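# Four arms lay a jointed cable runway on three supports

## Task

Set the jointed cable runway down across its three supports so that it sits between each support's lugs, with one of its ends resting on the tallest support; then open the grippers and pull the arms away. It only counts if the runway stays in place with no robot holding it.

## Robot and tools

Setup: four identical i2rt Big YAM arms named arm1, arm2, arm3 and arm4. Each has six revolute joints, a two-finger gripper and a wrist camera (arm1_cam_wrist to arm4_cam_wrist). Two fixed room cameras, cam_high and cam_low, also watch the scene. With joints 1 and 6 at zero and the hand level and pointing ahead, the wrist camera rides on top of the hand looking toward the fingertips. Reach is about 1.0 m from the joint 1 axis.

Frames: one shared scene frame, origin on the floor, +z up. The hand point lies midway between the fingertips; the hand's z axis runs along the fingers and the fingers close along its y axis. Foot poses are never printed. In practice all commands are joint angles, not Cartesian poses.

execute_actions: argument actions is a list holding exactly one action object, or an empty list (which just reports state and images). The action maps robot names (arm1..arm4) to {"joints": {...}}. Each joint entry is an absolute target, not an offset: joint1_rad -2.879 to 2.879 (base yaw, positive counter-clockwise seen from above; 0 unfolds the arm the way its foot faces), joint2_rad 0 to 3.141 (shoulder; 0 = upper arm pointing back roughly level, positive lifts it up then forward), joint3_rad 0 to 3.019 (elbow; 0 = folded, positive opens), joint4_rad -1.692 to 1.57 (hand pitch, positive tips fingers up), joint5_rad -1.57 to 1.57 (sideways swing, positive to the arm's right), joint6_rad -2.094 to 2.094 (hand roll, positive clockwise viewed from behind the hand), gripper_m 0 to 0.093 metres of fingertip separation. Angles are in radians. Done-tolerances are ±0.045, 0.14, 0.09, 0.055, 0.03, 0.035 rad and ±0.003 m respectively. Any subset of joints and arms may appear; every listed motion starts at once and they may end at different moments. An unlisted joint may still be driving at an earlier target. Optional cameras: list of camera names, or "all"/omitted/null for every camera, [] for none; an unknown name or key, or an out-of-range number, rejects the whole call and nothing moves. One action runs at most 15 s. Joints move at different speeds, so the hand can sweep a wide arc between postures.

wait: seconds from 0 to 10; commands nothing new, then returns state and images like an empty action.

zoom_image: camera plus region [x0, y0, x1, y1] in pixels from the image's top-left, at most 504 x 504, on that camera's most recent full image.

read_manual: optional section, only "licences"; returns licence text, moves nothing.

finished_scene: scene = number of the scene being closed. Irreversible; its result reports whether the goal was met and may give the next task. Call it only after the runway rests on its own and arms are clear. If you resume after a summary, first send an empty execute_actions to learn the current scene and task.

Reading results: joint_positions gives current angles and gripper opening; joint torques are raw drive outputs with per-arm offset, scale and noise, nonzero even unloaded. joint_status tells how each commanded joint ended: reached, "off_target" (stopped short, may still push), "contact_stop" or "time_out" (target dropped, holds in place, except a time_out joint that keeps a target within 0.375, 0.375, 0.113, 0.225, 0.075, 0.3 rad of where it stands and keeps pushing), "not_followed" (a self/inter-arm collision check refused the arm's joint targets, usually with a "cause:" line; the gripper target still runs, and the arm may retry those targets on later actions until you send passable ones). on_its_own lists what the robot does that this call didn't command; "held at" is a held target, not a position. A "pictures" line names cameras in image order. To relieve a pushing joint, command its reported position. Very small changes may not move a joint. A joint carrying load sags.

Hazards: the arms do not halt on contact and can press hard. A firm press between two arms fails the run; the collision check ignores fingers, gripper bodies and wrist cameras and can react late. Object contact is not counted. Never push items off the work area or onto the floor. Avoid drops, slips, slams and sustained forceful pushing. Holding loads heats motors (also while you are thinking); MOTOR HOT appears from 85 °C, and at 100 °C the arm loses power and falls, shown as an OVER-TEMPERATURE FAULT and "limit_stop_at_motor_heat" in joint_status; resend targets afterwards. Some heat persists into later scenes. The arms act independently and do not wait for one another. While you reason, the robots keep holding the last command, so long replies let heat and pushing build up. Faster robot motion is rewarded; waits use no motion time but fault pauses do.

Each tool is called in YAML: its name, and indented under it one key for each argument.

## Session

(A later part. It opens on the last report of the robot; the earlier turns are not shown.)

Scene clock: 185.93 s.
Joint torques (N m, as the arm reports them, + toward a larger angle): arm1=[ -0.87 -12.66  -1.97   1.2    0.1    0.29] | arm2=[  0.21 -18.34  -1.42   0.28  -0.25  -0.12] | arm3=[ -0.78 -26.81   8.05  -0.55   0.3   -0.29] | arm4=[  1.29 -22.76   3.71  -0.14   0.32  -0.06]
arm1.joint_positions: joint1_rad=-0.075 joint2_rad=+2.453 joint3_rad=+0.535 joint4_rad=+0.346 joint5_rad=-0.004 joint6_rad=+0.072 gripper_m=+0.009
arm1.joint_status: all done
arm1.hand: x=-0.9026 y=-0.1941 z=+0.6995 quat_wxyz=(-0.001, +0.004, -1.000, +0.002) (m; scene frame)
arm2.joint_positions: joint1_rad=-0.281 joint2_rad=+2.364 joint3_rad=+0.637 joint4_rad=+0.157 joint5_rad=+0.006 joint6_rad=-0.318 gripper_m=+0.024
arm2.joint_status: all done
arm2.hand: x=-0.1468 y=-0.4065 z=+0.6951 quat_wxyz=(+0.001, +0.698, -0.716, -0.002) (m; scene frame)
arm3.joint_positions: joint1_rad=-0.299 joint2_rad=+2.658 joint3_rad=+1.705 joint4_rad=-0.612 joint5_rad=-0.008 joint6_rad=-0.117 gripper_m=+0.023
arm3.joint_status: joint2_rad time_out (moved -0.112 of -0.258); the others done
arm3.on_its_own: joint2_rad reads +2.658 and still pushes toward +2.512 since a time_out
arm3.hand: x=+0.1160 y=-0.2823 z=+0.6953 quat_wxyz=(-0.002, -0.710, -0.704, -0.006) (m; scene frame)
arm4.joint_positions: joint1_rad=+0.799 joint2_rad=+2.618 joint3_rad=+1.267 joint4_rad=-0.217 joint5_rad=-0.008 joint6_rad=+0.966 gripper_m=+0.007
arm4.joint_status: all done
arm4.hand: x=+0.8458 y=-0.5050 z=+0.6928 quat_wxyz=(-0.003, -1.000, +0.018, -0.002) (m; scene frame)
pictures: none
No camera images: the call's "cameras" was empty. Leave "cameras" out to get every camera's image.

execute_actions:
  actions:
    - {"arm1":{"joints":{"joint2_rad":2.148,"joint3_rad":0.44,"joint4_rad":0.212}},"arm2":{"joints":{"joint2_rad":2.012,"joint3_rad":0.565,"joint4_rad":0.007}},"arm3":{"joints":{"joint2_rad":2.392,"joint3_rad":1.662,"joint4_rad":-0.68}},"arm4":{"joints":{"joint2_rad":2.373,"joint3_rad":1.195,"joint4_rad":-0.283}}}
  cameras: []

execute_actions:
  actions:
    - {"arm1":{"joints":{"joint2_rad":1.785,"joint3_rad":0.372,"joint4_rad":-0.08}},"arm2":{"joints":{"joint2_rad":1.712,"joint3_rad":0.53,"joint4_rad":-0.247}},"arm3":{"joints":{"joint2_rad":2.243,"joint3_rad":1.617,"joint4_rad":-0.78}},"arm4":{"joints":{"joint2_rad":2.178,"joint3_rad":1.125,"joint4_rad":-0.397}}}
  cameras: ["cam_high","cam_low"]

Scene clock: 197.20 s.
Joint torques (N m, as the arm reports them, + toward a larger angle): arm1=[ -0.96 -11.28  -0.38   1.28  -0.12   0.26] | arm2=[ -0.14 -18.42   1.37   0.54  -0.14  -0.11] | arm3=[  0.06 -25.18   9.28  -0.57   0.2   -0.32] | arm4=[  1.08 -21.77   4.61  -0.2    0.41  -0.11]
arm1.joint_positions: joint1_rad=-0.075 joint2_rad=+2.195 joint3_rad=+0.434 joint4_rad=+0.201 joint5_rad=+0.001 joint6_rad=+0.074 gripper_m=+0.009
arm1.joint_status: all done
arm1.hand: x=-0.9015 y=-0.1942 z=+0.7632 quat_wxyz=(-0.007, +0.003, -1.000, +0.004) (m; scene frame)
arm2.joint_positions: joint1_rad=-0.281 joint2_rad=+2.114 joint3_rad=+0.546 joint4_rad=+0.001 joint5_rad=+0.003 joint6_rad=-0.315 gripper_m=+0.024
arm2.joint_status: all done
arm2.hand: x=-0.1473 y=-0.4083 z=+0.7622 quat_wxyz=(+0.000, +0.697, -0.717, -0.004) (m; scene frame)
arm3.joint_positions: joint1_rad=-0.299 joint2_rad=+2.516 joint3_rad=+1.628 joint4_rad=-0.674 joint5_rad=-0.007 joint6_rad=-0.114 gripper_m=+0.023
arm3.joint_status: all done
arm3.hand: x=+0.1156 y=-0.2836 z=+0.7609 quat_wxyz=(-0.002, -0.711, -0.703, -0.005) (m; scene frame)
arm4.joint_positions: joint1_rad=+0.802 joint2_rad=+2.455 joint3_rad=+1.179 joint4_rad=-0.281 joint5_rad=-0.011 joint6_rad=+0.971 gripper_m=+0.007
arm4.joint_status: all done
arm4.hand: x=+0.8448 y=-0.5098 z=+0.7570 quat_wxyz=(-0.009, -1.000, +0.019, +0.000) (m; scene frame)
pictures: none
No camera images: the call's "cameras" was empty. Leave "cameras" out to get every camera's image.

Scene clock: 198.27 s.
Joint torques (N m, as the arm reports them, + toward a larger angle): arm1=[-0.74 -9.8   1.82  0.99 -0.35  0.24] | arm2=[  0.33 -14.78   4.36   0.45   0.01  -0.17] | arm3=[  0.65 -24.22  10.5   -0.5    0.31  -0.33] | arm4=[  1.   -21.11   5.88  -0.17   0.56  -0.14]
arm1.joint_positions: joint1_rad=-0.075 joint2_rad=+1.834 joint3_rad=+0.367 joint4_rad=-0.086 joint5_rad=+0.006 joint6_rad=+0.075 gripper_m=+0.009
arm1.joint_status: all done
arm1.hand: x=-0.9004 y=-0.1944 z=+0.8389 quat_wxyz=(-0.011, +0.002, -1.000, +0.007) (m; scene frame)
arm2.joint_positions: joint1_rad=-0.281 joint2_rad=+1.802 joint3_rad=+0.493 joint4_rad=-0.250 joint5_rad=-0.003 joint6_rad=-0.313 gripper_m=+0.024
arm2.joint_status: all done
arm2.hand: x=-0.1480 y=-0.4097 z=+0.8393 quat_wxyz=(-0.002, +0.696, -0.718, -0.008) (m; scene frame)
arm3.joint_positions: joint1_rad=-0.299 joint2_rad=+2.363 joint3_rad=+1.577 joint4_rad=-0.775 joint5_rad=-0.008 joint6_rad=-0.112 gripper_m=+0.023
arm3.joint_status: all done
arm3.hand: x=+0.1156 y=-0.2845 z=+0.8378 quat_wxyz=(-0.003, -0.711, -0.703, -0.004) (m; scene frame)
arm4.joint_positions: joint1_rad=+0.804 joint2_rad=+2.259 joint3_rad=+1.105 joint4_rad=-0.394 joint5_rad=-0.015 joint6_rad=+0.975 gripper_m=+0.007
arm4.joint_status: all done
arm4.hand: x=+0.8439 y=-0.5135 z=+0.8355 quat_wxyz=(-0.014, -1.000, +0.020, +0.001) (m; scene frame)
pictures: cam_high, cam_low
Images, in order (width x height): cam_high 504x504, cam_low 504x504.

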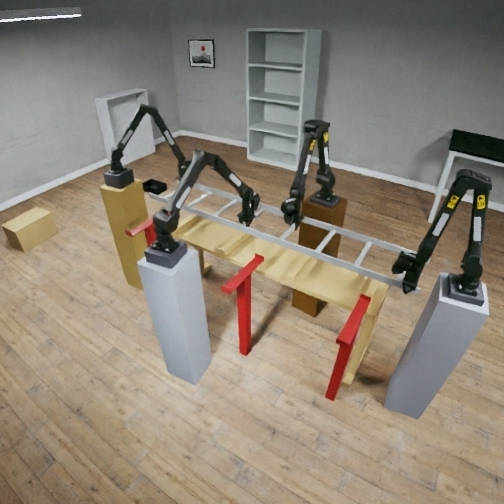

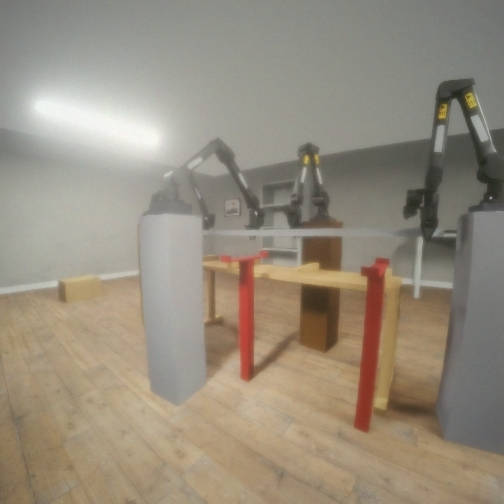

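execute_actions:
  actions:
    - {"arm1":{"joints":{"joint2_rad":1.488,"joint3_rad":0.415,"joint4_rad":-0.412}},"arm2":{"joints":{"joint2_rad":1.478,"joint3_rad":0.59,"joint4_rad":-0.507}},"arm3":{"joints":{"joint2_rad":2.141,"joint3_rad":1.63,"joint4_rad":-0.892}},"arm4":{"joints":{"joint1_rad":0.80,"joint2_rad":2.022,"joint3_rad":1.096,"joint4_rad":-0.537,"joint6_rad":0.965}}}
  cameras: []

execute_actions:
  actions:
    - {"arm1":{"joints":{"joint1_rad":0.288,"joint2_rad":1.543,"joint3_rad":0.478,"joint4_rad":-0.426,"joint6_rad":0.427}},"arm2":{"joints":{"joint1_rad":-0.178,"joint2_rad":1.640,"joint3_rad":0.827,"joint4_rad":-0.586,"joint6_rad":-0.235}},"arm3":{"joints":{"joint1_rad":-0.334,"joint2_rad":1.976,"joint3_rad":1.302,"joint4_rad":-0.728,"joint6_rad":-0.14}},"arm4":{"joints":{"joint1_rad":0.646,"joint2_rad":1.944,"joint3_rad":0.885,"joint4_rad":-0.415,"joint6_rad":0.815}}}
  cameras: ["cam_high"]

Scene clock: 298.60 s.
Joint torques (N m, as the arm reports them, + toward a larger angle): arm1=[-1.07 -7.95  6.55  0.32 -0.41  0.24] | arm2=[  0.05 -14.25   8.75   0.55   0.16  -0.17] | arm3=[  0.3  -24.78  12.17  -0.24   0.22  -0.33] | arm4=[  1.11 -20.59   6.86  -0.31   0.53  -0.06]
arm1.joint_positions: joint1_rad=-0.075 joint2_rad=+1.529 joint3_rad=+0.375 joint4_rad=-0.404 joint5_rad=+0.007 joint6_rad=+0.075 gripper_m=+0.009
arm1.joint_status: all done
arm1.hand: x=-0.8985 y=-0.1938 z=+0.9027 quat_wxyz=(-0.008, +0.002, -1.000, +0.007) (m; scene frame)
arm2.joint_positions: joint1_rad=-0.281 joint2_rad=+1.570 joint3_rad=+0.514 joint4_rad=-0.515 joint5_rad=-0.004 joint6_rad=-0.313 gripper_m=+0.024
arm2.joint_status: all done
arm2.hand: x=-0.1472 y=-0.4084 z=+0.9014 quat_wxyz=(+0.004, +0.696, -0.718, -0.006) (m; scene frame)
arm3.joint_positions: joint1_rad=-0.297 joint2_rad=+2.262 joint3_rad=+1.577 joint4_rad=-0.896 joint5_rad=-0.005 joint6_rad=-0.111 gripper_m=+0.023
arm3.joint_status: all done
arm3.hand: x=+0.1166 y=-0.2828 z=+0.8974 quat_wxyz=(+0.004, -0.711, -0.703, -0.012) (m; scene frame)
arm4.joint_positions: joint1_rad=+0.804 joint2_rad=+2.102 joint3_rad=+1.076 joint4_rad=-0.532 joint5_rad=-0.014 joint6_rad=+0.976 gripper_m=+0.007
arm4.joint_status: all done
arm4.hand: x=+0.8450 y=-0.5121 z=+0.9007 quat_wxyz=(-0.010, -1.000, +0.021, -0.002) (m; scene frame)
pictures: none
No camera images: the call's "cameras" was empty. Leave "cameras" out to get every camera's image.

Scene clock: 299.67 s.
Joint torques (N m, as the arm reports them, + toward a larger angle): arm1=[ 0.9  -7.41  7.73  0.78 -0.13  0.15] | arm2=[  0.38 -16.79   9.47   0.06   0.14  -0.19] | arm3=[ -0.3  -22.54  10.35   0.59   0.05  -0.13] | arm4=[  1.1  -18.65   6.09  -0.38   0.22   0.03]
arm1.joint_positions: joint1_rad=+0.273 joint2_rad=+1.567 joint3_rad=+0.423 joint4_rad=-0.429 joint5_rad=+0.002 joint6_rad=+0.414 gripper_m=+0.009
arm1.joint_status: all done
arm1.hand: x=-0.9059 y=-0.1096 z=+0.9011 quat_wxyz=(-0.001, +0.007, -1.000, +0.006) (m; scene frame)
arm2.joint_positions: joint1_rad=-0.180 joint2_rad=+1.727 joint3_rad=+0.749 joint4_rad=-0.579 joint5_rad=-0.005 joint6_rad=-0.219 gripper_m=+0.024
arm2.joint_status: all done
arm2.hand: x=-0.1531 y=-0.3157 z=+0.9022 quat_wxyz=(-0.002, +0.698, -0.716, -0.010) (m; scene frame)
arm3.joint_positions: joint1_rad=-0.332 joint2_rad=+2.104 joint3_rad=+1.253 joint4_rad=-0.755 joint5_rad=-0.002 joint6_rad=-0.151 gripper_m=+0.023
arm3.joint_status: all done
arm3.hand: x=+0.1093 y=-0.1880 z=+0.8966 quat_wxyz=(+0.013, -0.709, -0.705, -0.021) (m; scene frame)
arm4.joint_positions: joint1_rad=+0.650 joint2_rad=+2.027 joint3_rad=+0.862 joint4_rad=-0.408 joint5_rad=-0.005 joint6_rad=+0.816 gripper_m=+0.007
arm4.joint_status: all done
arm4.hand: x=+0.8408 y=-0.4118 z=+0.8945 quat_wxyz=(-0.001, -1.000, +0.018, -0.002) (m; scene frame)
pictures: cam_high
Images, in order (width x height): cam_high 504x504.

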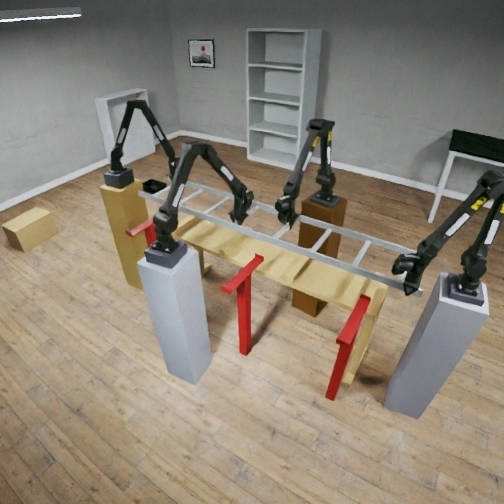

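execute_actions:
  actions:
    - {"arm1":{"joints":{"joint1_rad":0.568,"joint2_rad":1.618,"joint3_rad":0.602,"joint4_rad":-0.465,"joint6_rad":0.71}},"arm2":{"joints":{"joint1_rad":-0.130,"joint2_rad":1.795,"joint3_rad":1.083,"joint4_rad":-0.692,"joint6_rad":-0.185}},"arm3":{"joints":{"joint1_rad":-0.362,"joint2_rad":1.822,"joint3_rad":1.015,"joint4_rad":-0.565,"joint6_rad":-0.18}},"arm4":{"joints":{"joint1_rad":0.461,"joint2_rad":1.88,"joint3_rad":0.715,"joint4_rad":-0.316,"joint6_rad":0.62}}}
  cameras: []

execute_actions:
  actions:
    - {"arm1":{"joints":{"joint1_rad":0.762,"joint2_rad":1.828,"joint3_rad":0.762,"joint4_rad":-0.408,"joint6_rad":0.903}},"arm2":{"joints":{"joint1_rad":-0.093,"joint2_rad":2.026,"joint3_rad":1.36,"joint4_rad":-0.737,"joint6_rad":-0.15}},"arm3":{"joints":{"joint1_rad":-0.44,"joint2_rad":1.808,"joint3_rad":0.754,"joint4_rad":-0.355,"joint5_rad":-0.046,"joint6_rad":-0.26}},"arm4":{"joints":{"joint1_rad":0.204,"joint2_rad":1.85,"joint3_rad":0.602,"joint4_rad":-0.244,"joint6_rad":0.36}}}
  cameras: ["arm1_cam_wrist","arm4_cam_wrist","cam_high"]

Scene clock: 308.07 s.
Joint torques (N m, as the arm reports them, + toward a larger angle): arm1=[  0.4  -10.07   7.16   0.9    0.08   0.12] | arm2=[  0.52 -20.06   9.49  -0.39   0.12  -0.17] | arm3=[  0.82 -20.17  10.32   1.13  -0.15  -0.22] | arm4=[  1.43 -16.11   5.3   -0.12   0.12  -0.05]
arm1.joint_positions: joint1_rad=+0.556 joint2_rad=+1.655 joint3_rad=+0.558 joint4_rad=-0.471 joint5_rad=-0.002 joint6_rad=+0.700 gripper_m=+0.009
arm1.joint_status: all done
arm1.hand: x=-0.9051 y=-0.0173 z=+0.9009 quat_wxyz=(-0.002, +0.006, -1.000, +0.003) (m; scene frame)
arm2.joint_positions: joint1_rad=-0.131 joint2_rad=+1.884 joint3_rad=+1.014 joint4_rad=-0.677 joint5_rad=-0.005 joint6_rad=-0.168 gripper_m=+0.024
arm2.joint_status: all done
arm2.hand: x=-0.1530 y=-0.2231 z=+0.9031 quat_wxyz=(-0.005, +0.697, -0.716, -0.013) (m; scene frame)
arm3.joint_positions: joint1_rad=-0.364 joint2_rad=+1.960 joint3_rad=+0.957 joint4_rad=-0.604 joint5_rad=+0.002 joint6_rad=-0.181 gripper_m=+0.023
arm3.joint_status: all done
arm3.hand: x=+0.1095 y=-0.0956 z=+0.8958 quat_wxyz=(+0.014, -0.710, -0.704, -0.020) (m; scene frame)
arm4.joint_positions: joint1_rad=+0.462 joint2_rad=+1.952 joint3_rad=+0.692 joint4_rad=-0.314 joint5_rad=-0.003 joint6_rad=+0.630 gripper_m=+0.007
arm4.joint_status: all done
arm4.hand: x=+0.8413 y=-0.3210 z=+0.8978 quat_wxyz=(+0.000, -1.000, +0.019, -0.002) (m; scene frame)
pictures: none
No camera images: the call's "cameras" was empty. Leave "cameras" out to get every camera's image.

Scene clock: 309.10 s.
Joint torques (N m, as the arm reports them, + toward a larger angle): arm1=[  0.66 -13.03   6.08   0.9    0.08   0.1 ] | arm2=[  0.46 -22.92   9.14  -0.25   0.04  -0.19] | arm3=[  0.86 -18.21   7.2    0.75  -0.38  -0.2 ] | arm4=[  1.89 -14.66   4.23   0.27   0.28  -0.04]
arm1.joint_positions: joint1_rad=+0.751 joint2_rad=+1.875 joint3_rad=+0.728 joint4_rad=-0.412 joint5_rad=-0.002 joint6_rad=+0.894 gripper_m=+0.009
arm1.joint_status: all done
arm1.hand: x=-0.9075 y=+0.0723 z=+0.8611 quat_wxyz=(-0.004, +0.006, -1.000, -0.001) (m; scene frame)
arm2.joint_positions: joint1_rad=-0.095 joint2_rad=+2.118 joint3_rad=+1.301 joint4_rad=-0.721 joint5_rad=-0.001 joint6_rad=-0.133 gripper_m=+0.024
arm2.joint_status: all done
arm2.hand: x=-0.1547 y=-0.1305 z=+0.8651 quat_wxyz=(-0.010, +0.698, -0.716, -0.014) (m; scene frame)
arm3.joint_positions: joint1_rad=-0.439 joint2_rad=+1.946 joint3_rad=+0.709 joint4_rad=-0.390 joint5_rad=-0.041 joint6_rad=-0.258 gripper_m=+0.023
arm3.joint_status: all done
arm3.hand: x=+0.1092 y=-0.0031 z=+0.8613 quat_wxyz=(+0.000, -0.709, -0.704, -0.040) (m; scene frame)
arm4.joint_positions: joint1_rad=+0.200 joint2_rad=+1.915 joint3_rad=+0.585 joint4_rad=-0.254 joint5_rad=-0.008 joint6_rad=+0.369 gripper_m=+0.007
arm4.joint_status: all done
arm4.hand: x=+0.8401 y=-0.2286 z=+0.8977 quat_wxyz=(-0.002, -1.000, +0.019, -0.007) (m; scene frame)
pictures: arm1_cam_wrist, arm4_cam_wrist, cam_high
Images, in order (width x height): arm1_cam_wrist 616x616, arm4_cam_wrist 616x616, cam_high 504x504.

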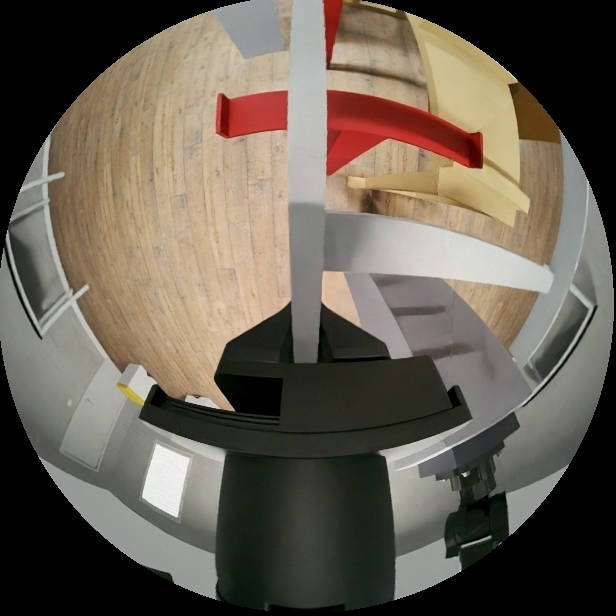

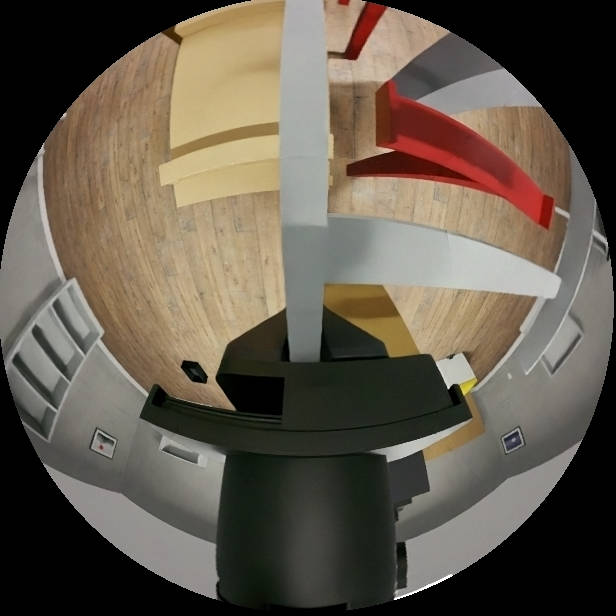

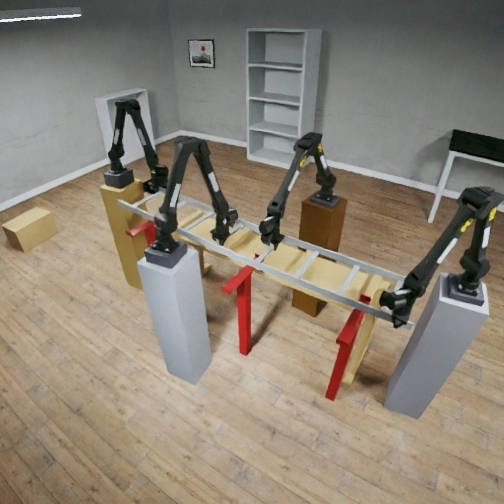

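execute_actions:
  actions:
    - {"arm1":{"joints":{"joint1_rad":0.888,"joint2_rad":2.064,"joint3_rad":0.951,"joint4_rad":-0.366,"joint6_rad":1.032}},"arm2":{"joints":{"joint1_rad":-0.068,"joint2_rad":2.321,"joint3_rad":1.69,"joint4_rad":-0.825,"joint6_rad":-0.125}},"arm3":{"joints":{"joint1_rad":-0.577,"joint2_rad":1.964,"joint3_rad":0.515,"joint4_rad":-0.05,"joint5_rad":-0.10,"joint6_rad":-0.40}},"arm4":{"joints":{"joint1_rad":-0.138,"joint2_rad":1.893,"joint3_rad":0.57,"joint4_rad":-0.192,"joint6_rad":0.013}}}

Scene clock: 333.13 s.
Joint torques (N m, as the arm reports them, + toward a larger angle): arm1=[ -0.34 -16.48   5.09   0.37  -0.22   0.15] | arm2=[  0.16 -23.21   9.24  -0.58  -0.2   -0.18] | arm3=[  0.78 -14.59   1.14   0.74  -1.08  -0.12] | arm4=[  1.41 -13.08   3.35   0.43  -0.04  -0.04]
arm1.joint_positions: joint1_rad=+0.883 joint2_rad=+2.120 joint3_rad=+0.926 joint4_rad=-0.361 joint5_rad=+0.004 joint6_rad=+1.018 gripper_m=+0.009
arm1.joint_status: all done
arm1.hand: x=-0.9142 y=+0.1512 z=+0.8002 quat_wxyz=(-0.008, +0.010, -1.000, -0.001) (m; scene frame)
arm2.joint_positions: joint1_rad=-0.067 joint2_rad=+2.375 joint3_rad=+1.638 joint4_rad=-0.796 joint5_rad=+0.005 joint6_rad=-0.115 gripper_m=+0.024
arm2.joint_status: all done
arm2.hand: x=-0.1578 y=-0.0414 z=+0.8133 quat_wxyz=(-0.013, +0.701, -0.712, -0.014) (m; scene frame)
arm3.joint_positions: joint1_rad=-0.579 joint2_rad=+2.063 joint3_rad=+0.502 joint4_rad=-0.081 joint5_rad=-0.080 joint6_rad=-0.410 gripper_m=+0.023
arm3.joint_status: all done
arm3.hand: x=+0.1057 y=+0.0905 z=+0.8165 quat_wxyz=(-0.021, -0.705, -0.706, -0.054) (m; scene frame)
arm4.joint_positions: joint1_rad=-0.136 joint2_rad=+1.941 joint3_rad=+0.559 joint4_rad=-0.206 joint5_rad=+0.000 joint6_rad=+0.022 gripper_m=+0.007
arm4.joint_status: all done
arm4.hand: x=+0.8354 y=-0.1277 z=+0.8885 quat_wxyz=(+0.000, -1.000, +0.014, -0.008) (m; scene frame)
pictures: arm1_cam_wrist, arm2_cam_wrist, arm3_cam_wrist, arm4_cam_wrist, cam_high, cam_low
Images, in order (width x height): arm1_cam_wrist 616x616, arm2_cam_wrist 616x616, arm3_cam_wrist 616x616, arm4_cam_wrist 616x616, cam_high 504x504, cam_low 504x504.

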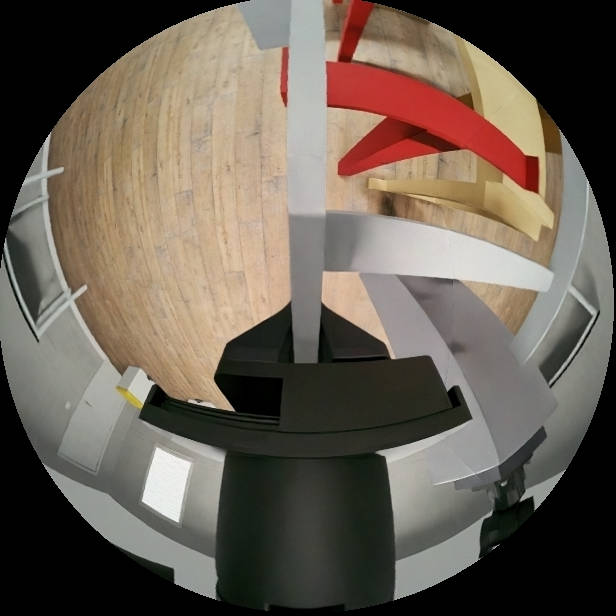

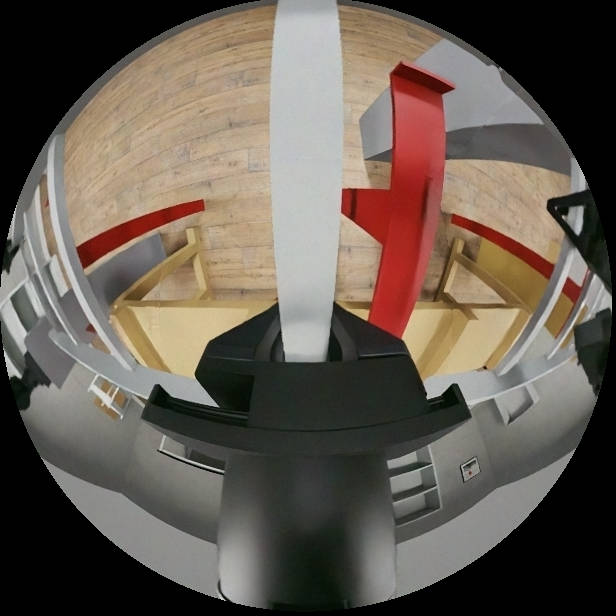

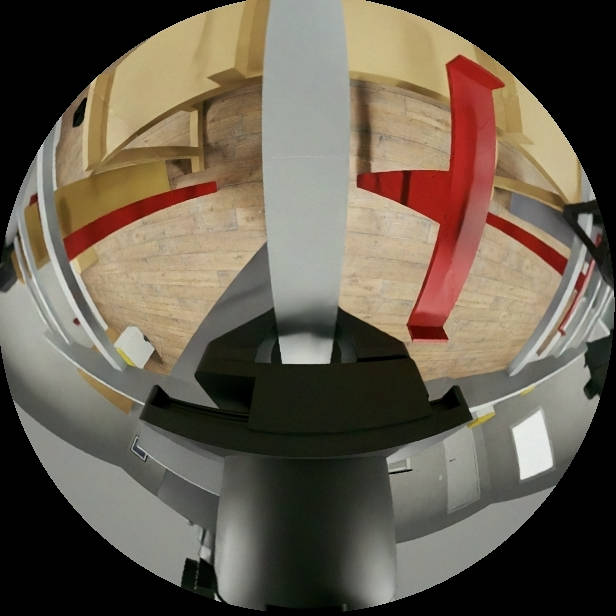

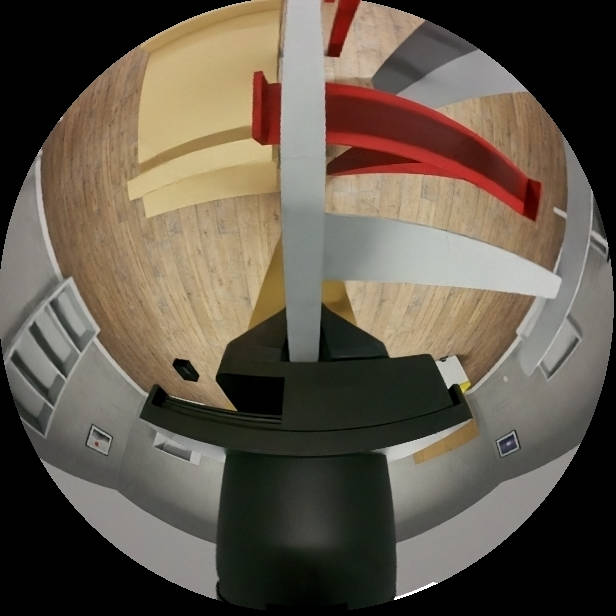

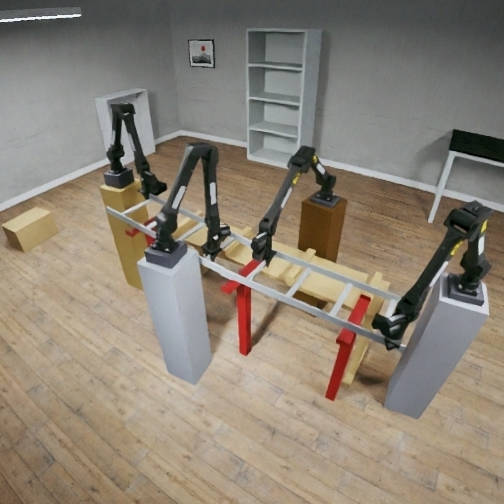

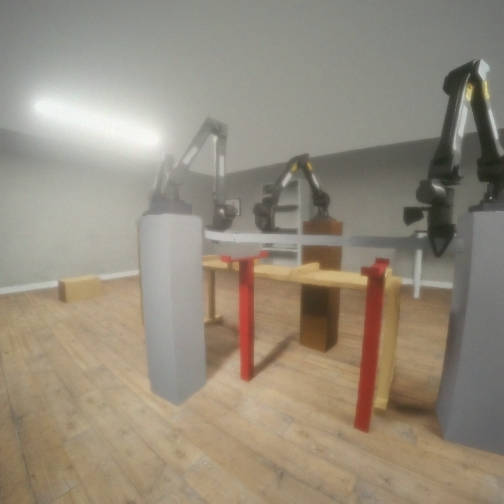

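execute_actions:
  actions:
    - {"arm1":{"joints":{"joint1_rad":0.869,"joint2_rad":2.211,"joint3_rad":0.95,"joint4_rad":-0.24,"joint6_rad":1.03}},"arm2":{"joints":{"joint1_rad":-0.058,"joint2_rad":2.43,"joint3_rad":1.665,"joint4_rad":-0.73,"joint6_rad":-0.12}},"arm3":{"joints":{"joint1_rad":-0.601,"joint2_rad":2.154,"joint3_rad":0.607,"joint4_rad":0.055,"joint5_rad":-0.135,"joint6_rad":-0.425}},"arm4":{"joints":{"joint1_rad":-0.102,"joint2_rad":2.04,"joint3_rad":0.62,"joint4_rad":-0.075,"joint6_rad":0.04}}}
  cameras: ["arm1_cam_wrist","arm2_cam_wrist","arm3_cam_wrist","arm4_cam_wrist","cam_low"]

Scene clock: 374.53 s.
Joint torques (N m, as the arm reports them, + toward a larger angle): arm1=[ -0.69 -17.18   3.82   0.36  -0.42   0.29] | arm2=[  1.52 -22.44   6.89   0.21  -0.07  -0.05] | arm3=[ -0.39 -17.47  -0.94   0.42  -1.35  -0.21] | arm4=[  1.78 -14.65   2.84   0.81   0.15  -0.03]
arm1.joint_positions: joint1_rad=+0.872 joint2_rad=+2.274 joint3_rad=+0.927 joint4_rad=-0.235 joint5_rad=+0.009 joint6_rad=+1.002 gripper_m=+0.009
arm1.joint_status: all done
arm1.hand: x=-0.9202 y=+0.1299 z=+0.7405 quat_wxyz=(-0.003, +0.012, -1.000, +0.011) (m; scene frame)
arm2.joint_positions: joint1_rad=-0.065 joint2_rad=+2.475 joint3_rad=+1.637 joint4_rad=-0.728 joint5_rad=+0.001 joint6_rad=-0.117 gripper_m=+0.024
arm2.joint_status: all done
arm2.hand: x=-0.1624 y=-0.0566 z=+0.7529 quat_wxyz=(+0.001, +0.703, -0.711, -0.005) (m; scene frame)
arm3.joint_positions: joint1_rad=-0.591 joint2_rad=+2.283 joint3_rad=+0.607 joint4_rad=+0.030 joint5_rad=-0.110 joint6_rad=-0.429 gripper_m=+0.023
arm3.joint_status: all done
arm3.hand: x=+0.1013 y=+0.0757 z=+0.7595 quat_wxyz=(-0.035, -0.703, -0.708, -0.060) (m; scene frame)
arm4.joint_positions: joint1_rad=-0.106 joint2_rad=+2.096 joint3_rad=+0.603 joint4_rad=-0.099 joint5_rad=-0.005 joint6_rad=+0.046 gripper_m=+0.007
arm4.joint_status: all done
arm4.hand: x=+0.8297 y=-0.1376 z=+0.8480 quat_wxyz=(-0.002, -1.000, +0.011, -0.010) (m; scene frame)
pictures: arm1_cam_wrist, arm2_cam_wrist, arm3_cam_wrist, arm4_cam_wrist, cam_low
Images, in order (width x height): arm1_cam_wrist 616x616, arm2_cam_wrist 616x616, arm3_cam_wrist 616x616, arm4_cam_wrist 616x616, cam_low 504x504.

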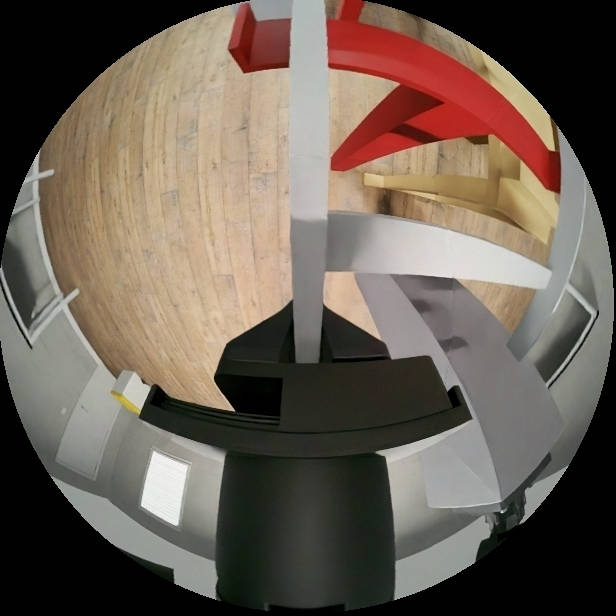

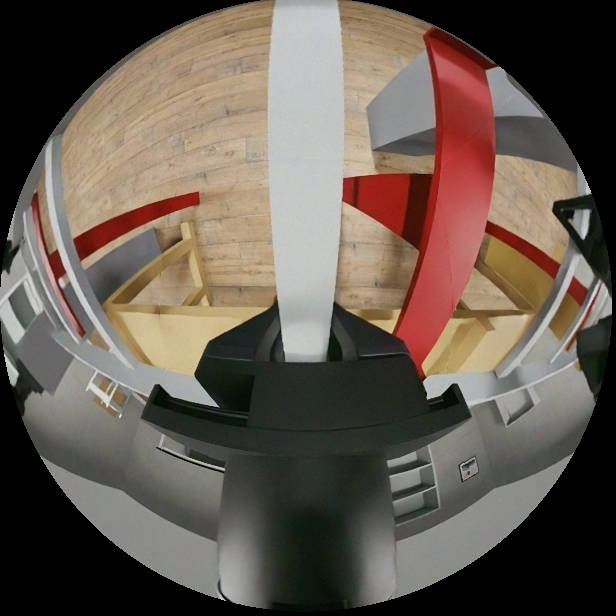

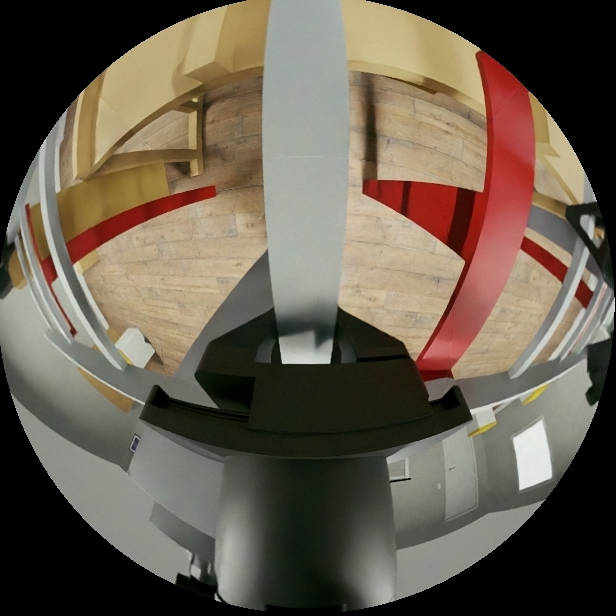

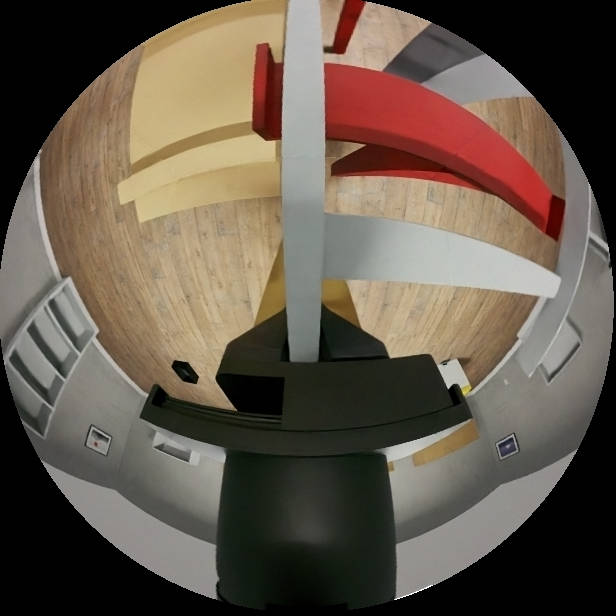

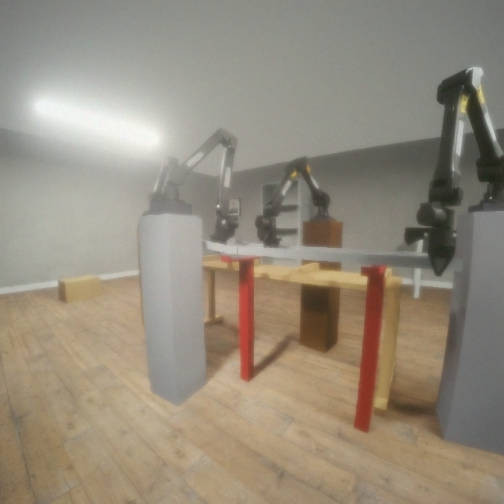

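execute_actions:
  actions:
    - {"arm1":{"joints":{"joint1_rad":0.895,"joint2_rad":2.309,"joint3_rad":1.008,"joint4_rad":-0.18,"joint6_rad":1.03}},"arm2":{"joints":{"joint1_rad":-0.058,"joint2_rad":2.5175,"joint3_rad":1.71,"joint4_rad":-0.69,"joint6_rad":-0.12}},"arm3":{"joints":{"joint1_rad":-0.61,"joint2_rad":2.254,"joint3_rad":0.632,"joint4_rad":0.13,"joint5_rad":-0.14,"joint6_rad":-0.43}},"arm4":{"joints":{"joint1_rad":-0.122,"joint2_rad":2.14,"joint3_rad":0.645,"joint4_rad":0.02,"joint6_rad":0.04}}}
  cameras: ["arm1_cam_wrist","arm2_cam_wrist","arm3_cam_wrist","arm4_cam_wrist","cam_low"]

Scene clock: 399.47 s.
Joint torques (N m, as the arm reports them, + toward a larger angle): arm1=[  0.78 -15.88   4.46   1.26  -0.21   0.18] | arm2=[  0.81 -20.32   7.75   0.46  -0.06  -0.11] | arm3=[ -0.23 -17.48  -1.59   0.33  -1.25  -0.21] | arm4=[  0.27 -14.28   2.73   1.11   0.25  -0.06]
arm1.joint_positions: joint1_rad=+0.881 joint2_rad=+2.349 joint3_rad=+0.974 joint4_rad=-0.194 joint5_rad=+0.005 joint6_rad=+1.014 gripper_m=+0.009
arm1.joint_status: all done
arm1.hand: x=-0.9187 y=+0.1404 z=+0.7152 quat_wxyz=(-0.004, +0.011, -1.000, +0.005) (m; scene frame)
arm2.joint_positions: joint1_rad=-0.065 joint2_rad=+2.529 joint3_rad=+1.668 joint4_rad=-0.693 joint5_rad=+0.001 joint6_rad=-0.111 gripper_m=+0.024
arm2.joint_status: all done
arm2.hand: x=-0.1621 y=-0.0515 z=+0.7281 quat_wxyz=(-0.004, +0.701, -0.713, -0.008) (m; scene frame)
arm3.joint_positions: joint1_rad=-0.599 joint2_rad=+2.376 joint3_rad=+0.632 joint4_rad=+0.106 joint5_rad=-0.118 joint6_rad=-0.430 gripper_m=+0.023
arm3.joint_status: all done
arm3.hand: x=+0.1020 y=+0.0789 z=+0.7344 quat_wxyz=(-0.040, -0.705, -0.706, -0.058) (m; scene frame)
arm4.joint_positions: joint1_rad=-0.107 joint2_rad=+2.189 joint3_rad=+0.622 joint4_rad=-0.011 joint5_rad=-0.008 joint6_rad=+0.051 gripper_m=+0.007
arm4.joint_status: all done
arm4.hand: x=+0.8289 y=-0.1379 z=+0.8223 quat_wxyz=(-0.004, -1.000, +0.014, -0.004) (m; scene frame)
pictures: arm1_cam_wrist, arm2_cam_wrist, arm3_cam_wrist, arm4_cam_wrist, cam_low
Images, in order (width x height): arm1_cam_wrist 616x616, arm2_cam_wrist 616x616, arm3_cam_wrist 616x616, arm4_cam_wrist 616x616, cam_low 504x504.

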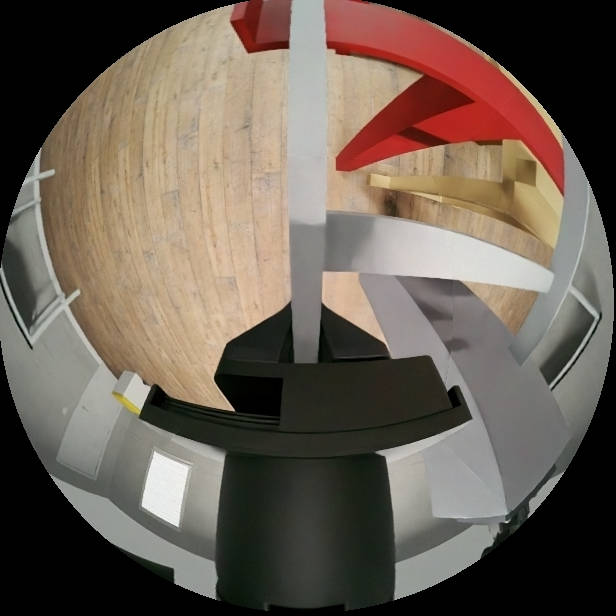

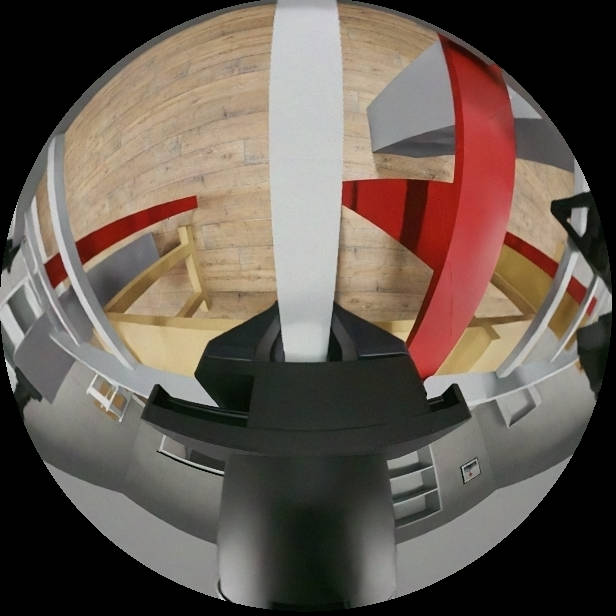

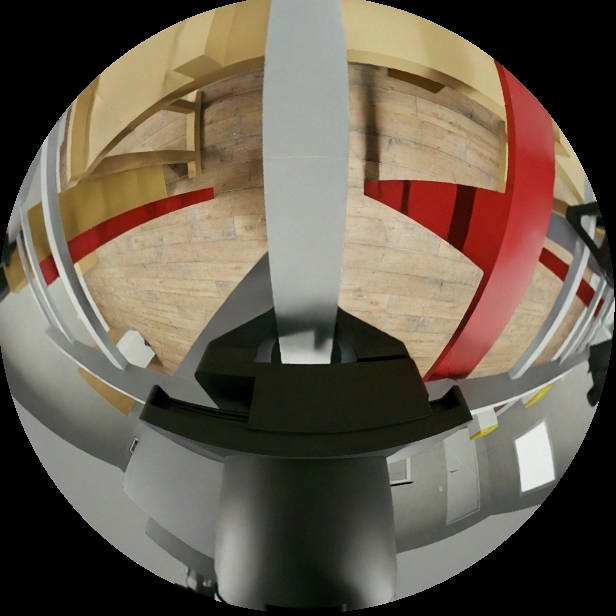

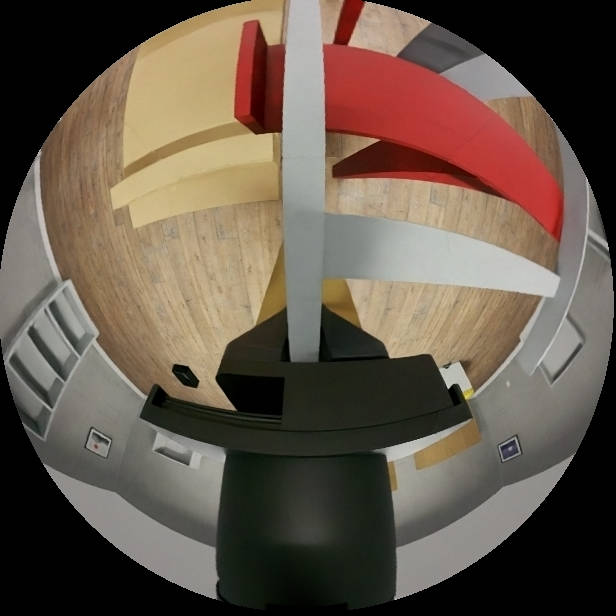

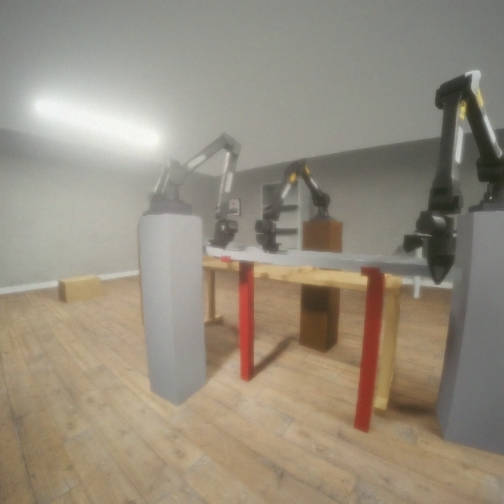

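zoom_image:
  camera: "cam_low"
  region: [190, 220, 450, 310]

execute_actions:
  actions: []
  cameras: ["cam_high"]

zoom_image:
  camera: "cam_high"
  region: [100, 180, 420, 360]

Region (190, 220, 450, 310) of cam_low's 504x504 image, scaled by 1.938, with more detail than that image has; it fills the top 174 rows of this view, and the rest is white.

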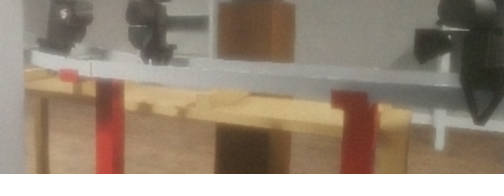

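Scene clock: 402.37 s.
Joint torques (N m, as the arm reports them, + toward a larger angle): arm1=[  0.67 -15.86   4.42   1.24  -0.21   0.18] | arm2=[  0.81 -20.49   7.75   0.44  -0.06  -0.11] | arm3=[ -0.06 -17.03  -1.9    0.41  -1.21  -0.22] | arm4=[  0.23 -14.27   2.73   1.1    0.25  -0.06]
arm1.joint_positions: joint1_rad=+0.881 joint2_rad=+2.349 joint3_rad=+0.974 joint4_rad=-0.194 joint5_rad=+0.005 joint6_rad=+1.014 gripper_m=+0.009
arm1.joint_status: all done
arm1.hand: x=-0.9187 y=+0.1404 z=+0.7152 quat_wxyz=(-0.004, +0.011, -1.000, +0.005) (m; scene frame)
arm2.joint_positions: joint1_rad=-0.065 joint2_rad=+2.529 joint3_rad=+1.668 joint4_rad=-0.693 joint5_rad=+0.001 joint6_rad=-0.111 gripper_m=+0.024
arm2.joint_status: all done
arm2.hand: x=-0.1621 y=-0.0515 z=+0.7281 quat_wxyz=(-0.004, +0.701, -0.713, -0.008) (m; scene frame)
arm3.joint_positions: joint1_rad=-0.599 joint2_rad=+2.376 joint3_rad=+0.632 joint4_rad=+0.106 joint5_rad=-0.118 joint6_rad=-0.430 gripper_m=+0.023
arm3.joint_status: all done
arm3.hand: x=+0.1020 y=+0.0789 z=+0.7344 quat_wxyz=(-0.040, -0.705, -0.706, -0.058) (m; scene frame)
arm4.joint_positions: joint1_rad=-0.107 joint2_rad=+2.189 joint3_rad=+0.622 joint4_rad=-0.011 joint5_rad=-0.008 joint6_rad=+0.051 gripper_m=+0.007
arm4.joint_status: all done
arm4.hand: x=+0.8289 y=-0.1379 z=+0.8223 quat_wxyz=(-0.004, -1.000, +0.014, -0.004) (m; scene frame)
pictures: cam_high
Images, in order (width x height): cam_high 504x504.

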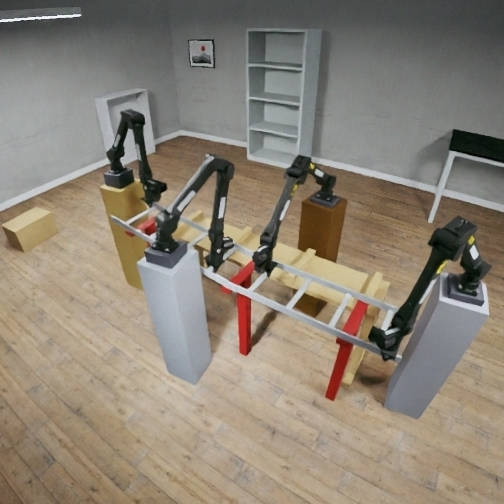

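Region (100, 180, 420, 360) of cam_high's 504x504 image, scaled by 1.575, with more detail than that image has; it fills the top 284 rows of this view, and the rest is white.

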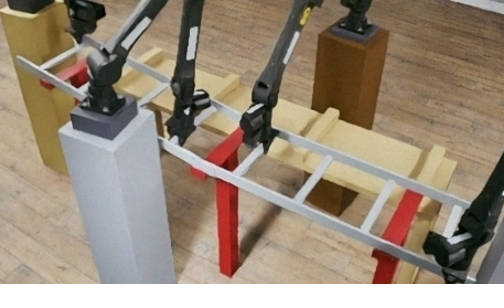

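execute_actions:
  actions:
    - {"arm1":{"joints":{"joint1_rad":0.860,"joint2_rad":2.238,"joint3_rad":0.961,"joint4_rad":-0.197,"joint6_rad":1.022}},"arm2":{"joints":{"joint1_rad":-0.068,"joint2_rad":2.381,"joint3_rad":1.617,"joint4_rad":-0.69,"joint6_rad":-0.125}},"arm3":{"joints":{"joint1_rad":-0.558,"joint2_rad":2.165,"joint3_rad":0.645,"joint4_rad":0.05,"joint5_rad":-0.135,"joint6_rad":-0.395}},"arm4":{"joints":{"joint1_rad":-0.064,"joint2_rad":2.092,"joint3_rad":0.617,"joint4_rad":0.0,"joint6_rad":0.075}}}
  cameras: ["arm1_cam_wrist","arm2_cam_wrist","arm3_cam_wrist","arm4_cam_wrist","cam_low"]

Scene clock: 445.97 s.
Joint torques (N m, as the arm reports them, + toward a larger angle): arm1=[ -1.28 -18.63   2.75   0.56  -0.06   0.15] | arm2=[  0.06 -27.25   4.78  -0.51  -0.17  -0.16] | arm3=[  1.83 -18.85  -0.11   0.3   -1.36  -0.15] | arm4=[  1.68 -16.39   1.3    0.46   0.19  -0.12]
arm1.joint_positions: joint1_rad=+0.871 joint2_rad=+2.320 joint3_rad=+0.951 joint4_rad=-0.196 joint5_rad=+0.001 joint6_rad=+1.008 gripper_m=+0.009
arm1.joint_status: all done
arm1.hand: x=-0.9176 y=+0.1356 z=+0.7246 quat_wxyz=(-0.004, +0.009, -1.000, +0.002) (m; scene frame)
arm2.joint_positions: joint1_rad=-0.065 joint2_rad=+2.489 joint3_rad=+1.617 joint4_rad=-0.667 joint5_rad=+0.004 joint6_rad=-0.110 gripper_m=+0.024
arm2.joint_status: all done
arm2.hand: x=-0.1621 y=-0.0580 z=+0.7390 quat_wxyz=(-0.010, +0.701, -0.713, -0.012) (m; scene frame)
arm3.joint_positions: joint1_rad=-0.579 joint2_rad=+2.318 joint3_rad=+0.635 joint4_rad=+0.033 joint5_rad=-0.108 joint6_rad=-0.408 gripper_m=+0.023
arm3.joint_status: joint2_rad time_out (moved -0.057 of -0.211); the others done
arm3.on_its_own: joint2_rad reads +2.318 and still pushes toward +2.165 since a time_out
arm3.hand: x=+0.1025 y=+0.0710 z=+0.7490 quat_wxyz=(-0.032, -0.706, -0.705, -0.063) (m; scene frame)
arm4.joint_positions: joint1_rad=-0.067 joint2_rad=+2.170 joint3_rad=+0.613 joint4_rad=-0.014 joint5_rad=-0.006 joint6_rad=+0.093 gripper_m=+0.007
arm4.joint_status: all done
arm4.hand: x=+0.8291 y=-0.1494 z=+0.8277 quat_wxyz=(-0.003, -1.000, +0.015, +0.000) (m; scene frame)
pictures: arm1_cam_wrist, arm2_cam_wrist, arm3_cam_wrist, arm4_cam_wrist, cam_low
Images, in order (width x height): arm1_cam_wrist 616x616, arm2_cam_wrist 616x616, arm3_cam_wrist 616x616, arm4_cam_wrist 616x616, cam_low 504x504.

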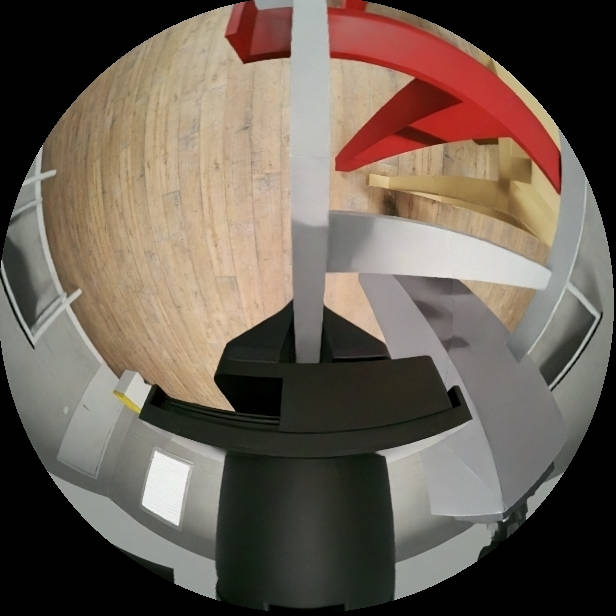

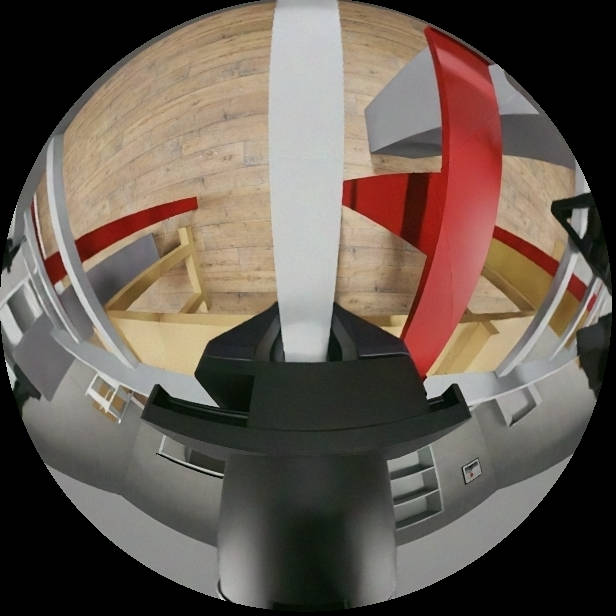

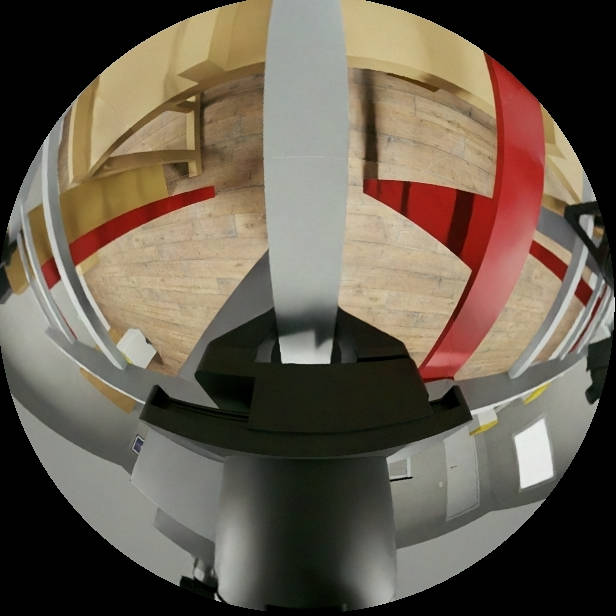

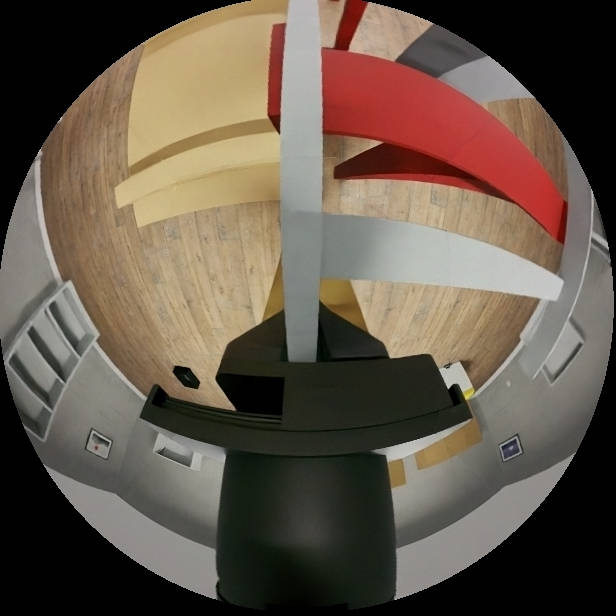

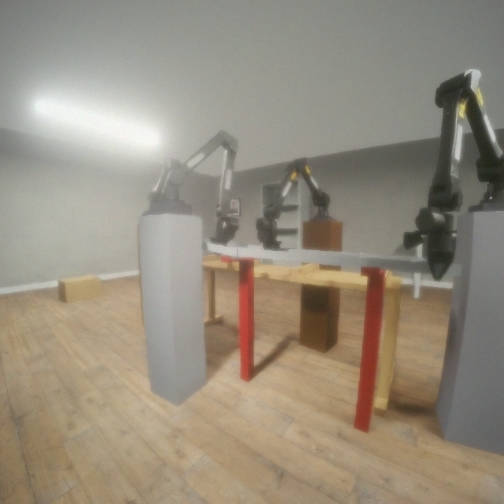

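zoom_image:
  camera: "cam_low"
  region: [200, 235, 300, 285]

zoom_image:
  camera: "cam_low"
  region: [330, 240, 430, 290]

zoom_image:
  camera: "arm2_cam_wrist"
  region: [380, 0, 560, 120]

zoom_image:
  camera: "arm3_cam_wrist"
  region: [380, 300, 560, 420]

Region (200, 235, 300, 285) of cam_low's 504x504 image, scaled by 5.040, with more detail than that image has.

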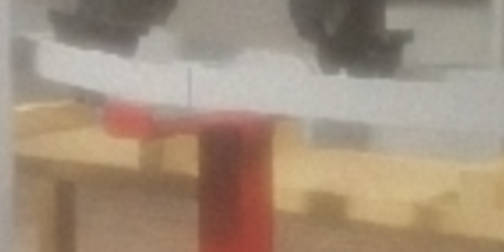

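Region (330, 240, 430, 290) of cam_low's 504x504 image, scaled by 5.040, with more detail than that image has.

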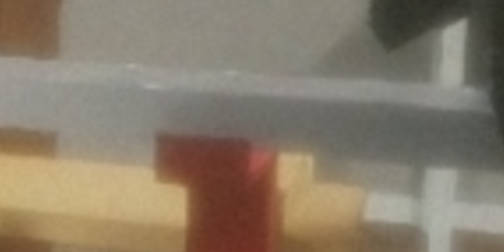

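Region (380, 0, 560, 120) of arm2_cam_wrist's 616x616 image, scaled by 2.800, with more detail than that image has.

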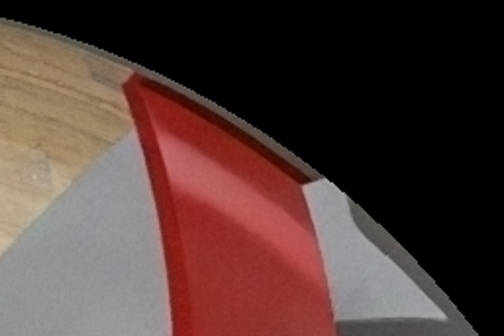

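Region (380, 300, 560, 420) of arm3_cam_wrist's 616x616 image, scaled by 2.800, with more detail than that image has.

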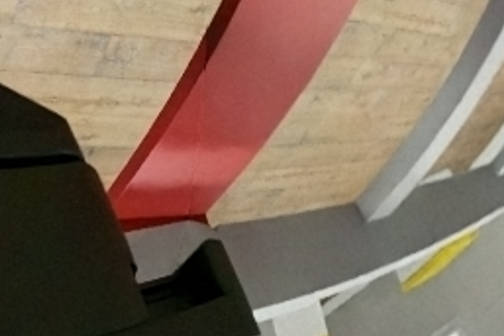

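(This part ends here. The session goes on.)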